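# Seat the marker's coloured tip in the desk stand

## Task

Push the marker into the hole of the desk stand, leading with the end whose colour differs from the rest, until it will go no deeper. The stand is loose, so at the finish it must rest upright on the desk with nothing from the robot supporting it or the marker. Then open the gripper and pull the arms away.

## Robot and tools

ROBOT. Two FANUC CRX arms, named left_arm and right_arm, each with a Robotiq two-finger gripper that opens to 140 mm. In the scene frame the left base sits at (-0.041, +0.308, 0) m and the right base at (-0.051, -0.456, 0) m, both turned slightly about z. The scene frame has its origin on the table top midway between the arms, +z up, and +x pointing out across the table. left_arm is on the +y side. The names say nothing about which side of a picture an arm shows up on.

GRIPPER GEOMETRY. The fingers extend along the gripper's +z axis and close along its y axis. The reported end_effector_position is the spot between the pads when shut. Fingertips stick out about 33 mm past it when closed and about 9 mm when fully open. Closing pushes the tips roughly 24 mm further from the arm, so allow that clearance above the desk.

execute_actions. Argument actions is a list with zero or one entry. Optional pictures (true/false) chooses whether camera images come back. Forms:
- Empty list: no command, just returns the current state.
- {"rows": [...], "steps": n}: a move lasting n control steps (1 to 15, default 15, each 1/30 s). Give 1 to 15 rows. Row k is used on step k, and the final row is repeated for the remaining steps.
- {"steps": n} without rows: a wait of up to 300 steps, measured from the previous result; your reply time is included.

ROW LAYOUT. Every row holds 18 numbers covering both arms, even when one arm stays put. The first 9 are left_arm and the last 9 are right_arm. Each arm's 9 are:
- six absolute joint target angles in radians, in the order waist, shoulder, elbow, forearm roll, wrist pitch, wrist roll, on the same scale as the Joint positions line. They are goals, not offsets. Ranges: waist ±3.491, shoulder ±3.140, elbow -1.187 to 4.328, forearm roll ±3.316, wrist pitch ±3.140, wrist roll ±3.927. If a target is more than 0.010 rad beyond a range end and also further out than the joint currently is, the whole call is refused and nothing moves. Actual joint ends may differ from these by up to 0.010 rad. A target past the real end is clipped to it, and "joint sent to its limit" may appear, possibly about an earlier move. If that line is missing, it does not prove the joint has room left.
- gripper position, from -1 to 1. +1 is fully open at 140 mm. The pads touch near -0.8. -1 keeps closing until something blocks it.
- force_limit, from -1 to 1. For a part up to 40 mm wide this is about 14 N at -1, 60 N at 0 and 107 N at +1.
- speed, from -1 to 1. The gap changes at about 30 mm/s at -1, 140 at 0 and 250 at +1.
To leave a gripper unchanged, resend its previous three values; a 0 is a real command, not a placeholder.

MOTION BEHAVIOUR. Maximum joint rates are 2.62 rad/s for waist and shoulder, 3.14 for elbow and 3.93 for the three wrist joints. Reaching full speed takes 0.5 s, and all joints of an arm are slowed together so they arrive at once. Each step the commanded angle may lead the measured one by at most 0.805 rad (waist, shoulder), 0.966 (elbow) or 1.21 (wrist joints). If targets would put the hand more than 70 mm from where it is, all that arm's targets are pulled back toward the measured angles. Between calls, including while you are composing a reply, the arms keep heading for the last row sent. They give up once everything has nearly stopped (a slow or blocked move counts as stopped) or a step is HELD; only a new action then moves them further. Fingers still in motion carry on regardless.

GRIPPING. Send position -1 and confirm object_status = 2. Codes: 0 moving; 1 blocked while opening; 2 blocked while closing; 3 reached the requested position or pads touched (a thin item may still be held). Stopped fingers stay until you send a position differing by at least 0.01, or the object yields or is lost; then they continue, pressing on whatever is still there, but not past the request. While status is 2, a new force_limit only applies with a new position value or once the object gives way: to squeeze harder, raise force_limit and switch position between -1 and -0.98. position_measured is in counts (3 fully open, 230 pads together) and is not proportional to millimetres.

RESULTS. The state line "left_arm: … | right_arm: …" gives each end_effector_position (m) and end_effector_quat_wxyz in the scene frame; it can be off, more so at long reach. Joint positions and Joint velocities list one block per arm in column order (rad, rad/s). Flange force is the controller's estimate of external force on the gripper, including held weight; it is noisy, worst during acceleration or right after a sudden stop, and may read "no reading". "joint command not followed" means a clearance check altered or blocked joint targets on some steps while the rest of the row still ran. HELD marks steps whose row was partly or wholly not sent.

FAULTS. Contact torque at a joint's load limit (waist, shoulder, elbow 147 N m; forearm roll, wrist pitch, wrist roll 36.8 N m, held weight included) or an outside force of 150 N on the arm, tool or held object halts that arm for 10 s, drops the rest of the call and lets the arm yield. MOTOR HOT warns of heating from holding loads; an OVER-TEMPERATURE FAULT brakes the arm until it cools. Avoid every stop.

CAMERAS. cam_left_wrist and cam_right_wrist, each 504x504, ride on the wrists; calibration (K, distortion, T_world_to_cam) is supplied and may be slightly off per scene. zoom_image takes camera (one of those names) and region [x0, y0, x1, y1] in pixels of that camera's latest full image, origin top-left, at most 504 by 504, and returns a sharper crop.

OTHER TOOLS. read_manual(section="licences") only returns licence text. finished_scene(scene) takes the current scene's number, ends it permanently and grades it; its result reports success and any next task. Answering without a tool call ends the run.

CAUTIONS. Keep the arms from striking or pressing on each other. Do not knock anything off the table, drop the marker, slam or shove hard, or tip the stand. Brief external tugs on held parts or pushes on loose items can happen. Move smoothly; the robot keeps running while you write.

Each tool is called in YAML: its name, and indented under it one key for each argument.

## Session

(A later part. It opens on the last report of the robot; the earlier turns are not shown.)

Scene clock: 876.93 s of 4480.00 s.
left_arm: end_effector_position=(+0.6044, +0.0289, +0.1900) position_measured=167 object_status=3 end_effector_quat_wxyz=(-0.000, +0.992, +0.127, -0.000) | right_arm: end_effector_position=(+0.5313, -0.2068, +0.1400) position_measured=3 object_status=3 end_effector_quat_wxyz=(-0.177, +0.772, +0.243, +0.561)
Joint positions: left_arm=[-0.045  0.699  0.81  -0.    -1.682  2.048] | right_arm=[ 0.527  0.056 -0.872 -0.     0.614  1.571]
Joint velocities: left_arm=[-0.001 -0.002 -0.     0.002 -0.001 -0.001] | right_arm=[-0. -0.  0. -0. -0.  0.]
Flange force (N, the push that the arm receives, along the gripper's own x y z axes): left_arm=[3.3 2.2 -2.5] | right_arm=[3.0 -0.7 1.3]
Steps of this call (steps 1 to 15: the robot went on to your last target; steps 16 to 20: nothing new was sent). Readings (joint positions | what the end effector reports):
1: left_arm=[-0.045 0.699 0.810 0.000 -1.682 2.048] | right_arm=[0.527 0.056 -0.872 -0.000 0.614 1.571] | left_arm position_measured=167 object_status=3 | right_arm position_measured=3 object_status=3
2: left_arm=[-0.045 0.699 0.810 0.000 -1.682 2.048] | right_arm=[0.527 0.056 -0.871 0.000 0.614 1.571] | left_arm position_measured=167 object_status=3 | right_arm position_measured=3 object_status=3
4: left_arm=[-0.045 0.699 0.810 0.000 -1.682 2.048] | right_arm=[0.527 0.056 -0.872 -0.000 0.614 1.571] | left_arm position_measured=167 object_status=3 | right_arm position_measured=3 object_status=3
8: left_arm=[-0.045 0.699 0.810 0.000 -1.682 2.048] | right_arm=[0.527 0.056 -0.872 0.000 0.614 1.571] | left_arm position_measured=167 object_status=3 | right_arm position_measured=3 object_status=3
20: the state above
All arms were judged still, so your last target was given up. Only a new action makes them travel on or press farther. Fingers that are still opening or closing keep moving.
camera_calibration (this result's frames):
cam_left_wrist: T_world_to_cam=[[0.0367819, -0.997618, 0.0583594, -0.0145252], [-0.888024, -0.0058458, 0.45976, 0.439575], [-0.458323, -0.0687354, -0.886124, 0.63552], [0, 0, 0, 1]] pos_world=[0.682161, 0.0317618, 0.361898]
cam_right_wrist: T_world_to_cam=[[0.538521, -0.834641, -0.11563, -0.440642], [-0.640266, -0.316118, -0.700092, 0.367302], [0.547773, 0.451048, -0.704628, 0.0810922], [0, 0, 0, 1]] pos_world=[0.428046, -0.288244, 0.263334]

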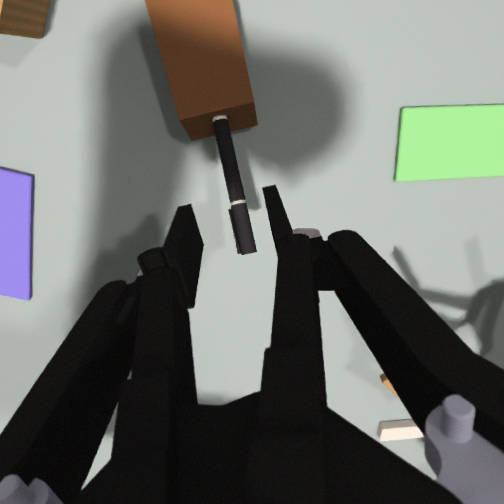

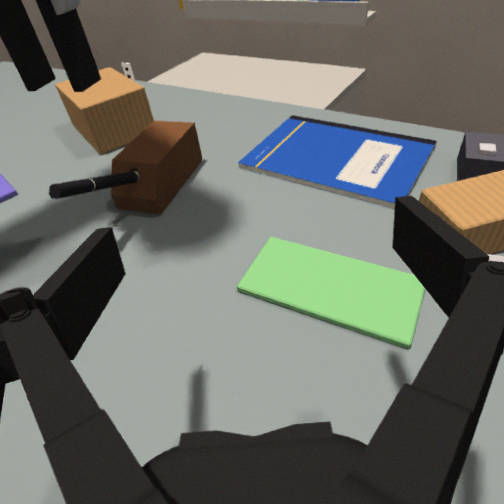

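execute_actions:
  actions:
    - {"rows": [[0.15,0.55,0.75,0,-1.7708,2.04780,-0.3,0.0,-0.7, 0.527,0.0563,-0.8715,0,0.6136,1.571,1,0,0]], "steps": 15}
  pictures: false

execute_actions:
  actions:
    - {"steps": 20}

Scene clock: 890.20 s of 4480.00 s.
left_arm: end_effector_position=(+0.5909, +0.1610, +0.2635) position_measured=167 object_status=3 end_effector_quat_wxyz=(+0.000, +0.975, +0.223, +0.000) | right_arm: end_effector_position=(+0.5313, -0.2068, +0.1400) position_measured=3 object_status=3 end_effector_quat_wxyz=(-0.177, +0.772, +0.243, +0.561)
Joint positions: left_arm=[ 0.15   0.55   0.75  -0.    -1.771  2.048] | right_arm=[ 0.527  0.056 -0.872  0.     0.614  1.571]
Joint velocities: left_arm=[-0.001  0.001 -0.009 -0.001 -0.002  0.   ] | right_arm=[-0.    -0.001  0.     0.001 -0.    -0.   ]
Flange force (N, the push that the arm receives, along the gripper's own x y z axes): left_arm=[3.6 0.3 -6.4] | right_arm=[3.6 -2.0 1.4]
Steps of this call (steps 1 to 90: nothing new was sent; then 9.77 s passed at rest; steps 91 to 105: all 15 steps of this action). Readings (joint positions | what the end effector reports):
91: left_arm=[-0.045 0.699 0.810 -0.000 -1.682 2.048] | right_arm=[0.527 0.056 -0.872 0.000 0.614 1.571] | left_arm position_measured=167 object_status=3 | right_arm position_measured=3 object_status=3
92: left_arm=[-0.044 0.697 0.810 -0.000 -1.683 2.048] | right_arm=[0.527 0.056 -0.872 0.000 0.614 1.571] | left_arm position_measured=167 object_status=3 | right_arm position_measured=3 object_status=3
94: left_arm=[-0.022 0.681 0.803 -0.000 -1.693 2.048] | right_arm=[0.527 0.056 -0.871 0.000 0.614 1.571] | left_arm position_measured=167 object_status=3 | right_arm position_measured=3 object_status=3
98: left_arm=[0.063 0.616 0.777 -0.000 -1.731 2.048] | right_arm=[0.527 0.056 -0.871 0.000 0.614 1.571] | left_arm position_measured=167 object_status=3 | right_arm position_measured=3 object_status=3
105: the state above

Scene clock: 890.87 s of 4480.00 s.
left_arm: end_effector_position=(+0.5909, +0.1610, +0.2634) position_measured=167 object_status=3 end_effector_quat_wxyz=(-0.000, +0.975, +0.223, -0.000) | right_arm: end_effector_position=(+0.5313, -0.2068, +0.1400) position_measured=3 object_status=3 end_effector_quat_wxyz=(-0.177, +0.772, +0.243, +0.561)
Joint positions: left_arm=[ 0.15   0.55   0.75  -0.    -1.771  2.048] | right_arm=[ 0.527  0.056 -0.872  0.     0.614  1.571]
Joint velocities: left_arm=[ 0.    -0.     0.     0.001  0.    -0.   ] | right_arm=[-0.     0.     0.     0.001 -0.     0.   ]
Flange force (N, the push that the arm receives, along the gripper's own x y z axes): left_arm=[4.1 1.8 -3.6] | right_arm=[2.9 -1.2 1.1]
Steps of this call (steps 1 to 15: the robot went on to your last target; steps 16 to 20: nothing new was sent). Readings (joint positions | what the end effector reports):
1: left_arm=[0.150 0.550 0.750 -0.000 -1.771 2.048] | right_arm=[0.527 0.056 -0.872 0.000 0.614 1.571] | left_arm position_measured=167 object_status=3 | right_arm position_measured=3 object_status=3
2: left_arm=[0.150 0.550 0.750 -0.000 -1.771 2.048] | right_arm=[0.527 0.056 -0.871 0.000 0.614 1.571] | left_arm position_measured=167 object_status=3 | right_arm position_measured=3 object_status=3
4: left_arm=[0.150 0.550 0.750 -0.000 -1.771 2.048] | right_arm=[0.527 0.056 -0.872 0.000 0.614 1.571] | left_arm position_measured=167 object_status=3 | right_arm position_measured=3 object_status=3
8: left_arm=[0.150 0.550 0.750 -0.000 -1.771 2.048] | right_arm=[0.527 0.056 -0.872 0.000 0.614 1.571] | left_arm position_measured=167 object_status=3 | right_arm position_measured=3 object_status=3
20: the state above
All arms were judged still, so your last target was given up. Only a new action makes them travel on or press farther. Fingers that are still opening or closing keep moving.
camera_calibration (this result's frames):
cam_left_wrist: T_world_to_cam=[[0.229794, -0.97149, 0.058333, -0.00473356], [-0.869968, -0.178172, 0.459793, 0.411713], [-0.436291, -0.156405, -0.886108, 0.704607], [0, 0, 0, 1]] pos_world=[0.666679, 0.178961, 0.435332]
cam_right_wrist: T_world_to_cam=[[0.538521, -0.834641, -0.11563, -0.440642], [-0.640266, -0.316118, -0.700092, 0.367302], [0.547773, 0.451048, -0.704628, 0.0810922], [0, 0, 0, 1]] pos_world=[0.428046, -0.288244, 0.263334]

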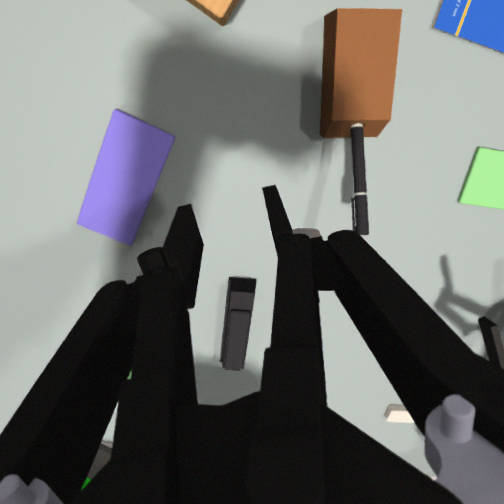

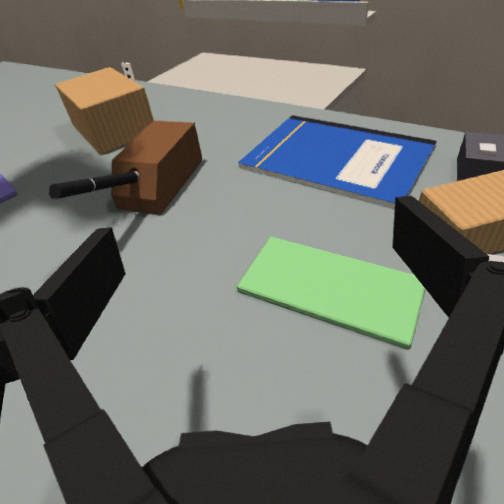

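The marker is seated in the stand, the stand is upright on the desk, and both arms are clear.

finished_scene:
  scene: 2

The scene is finished: the task was done.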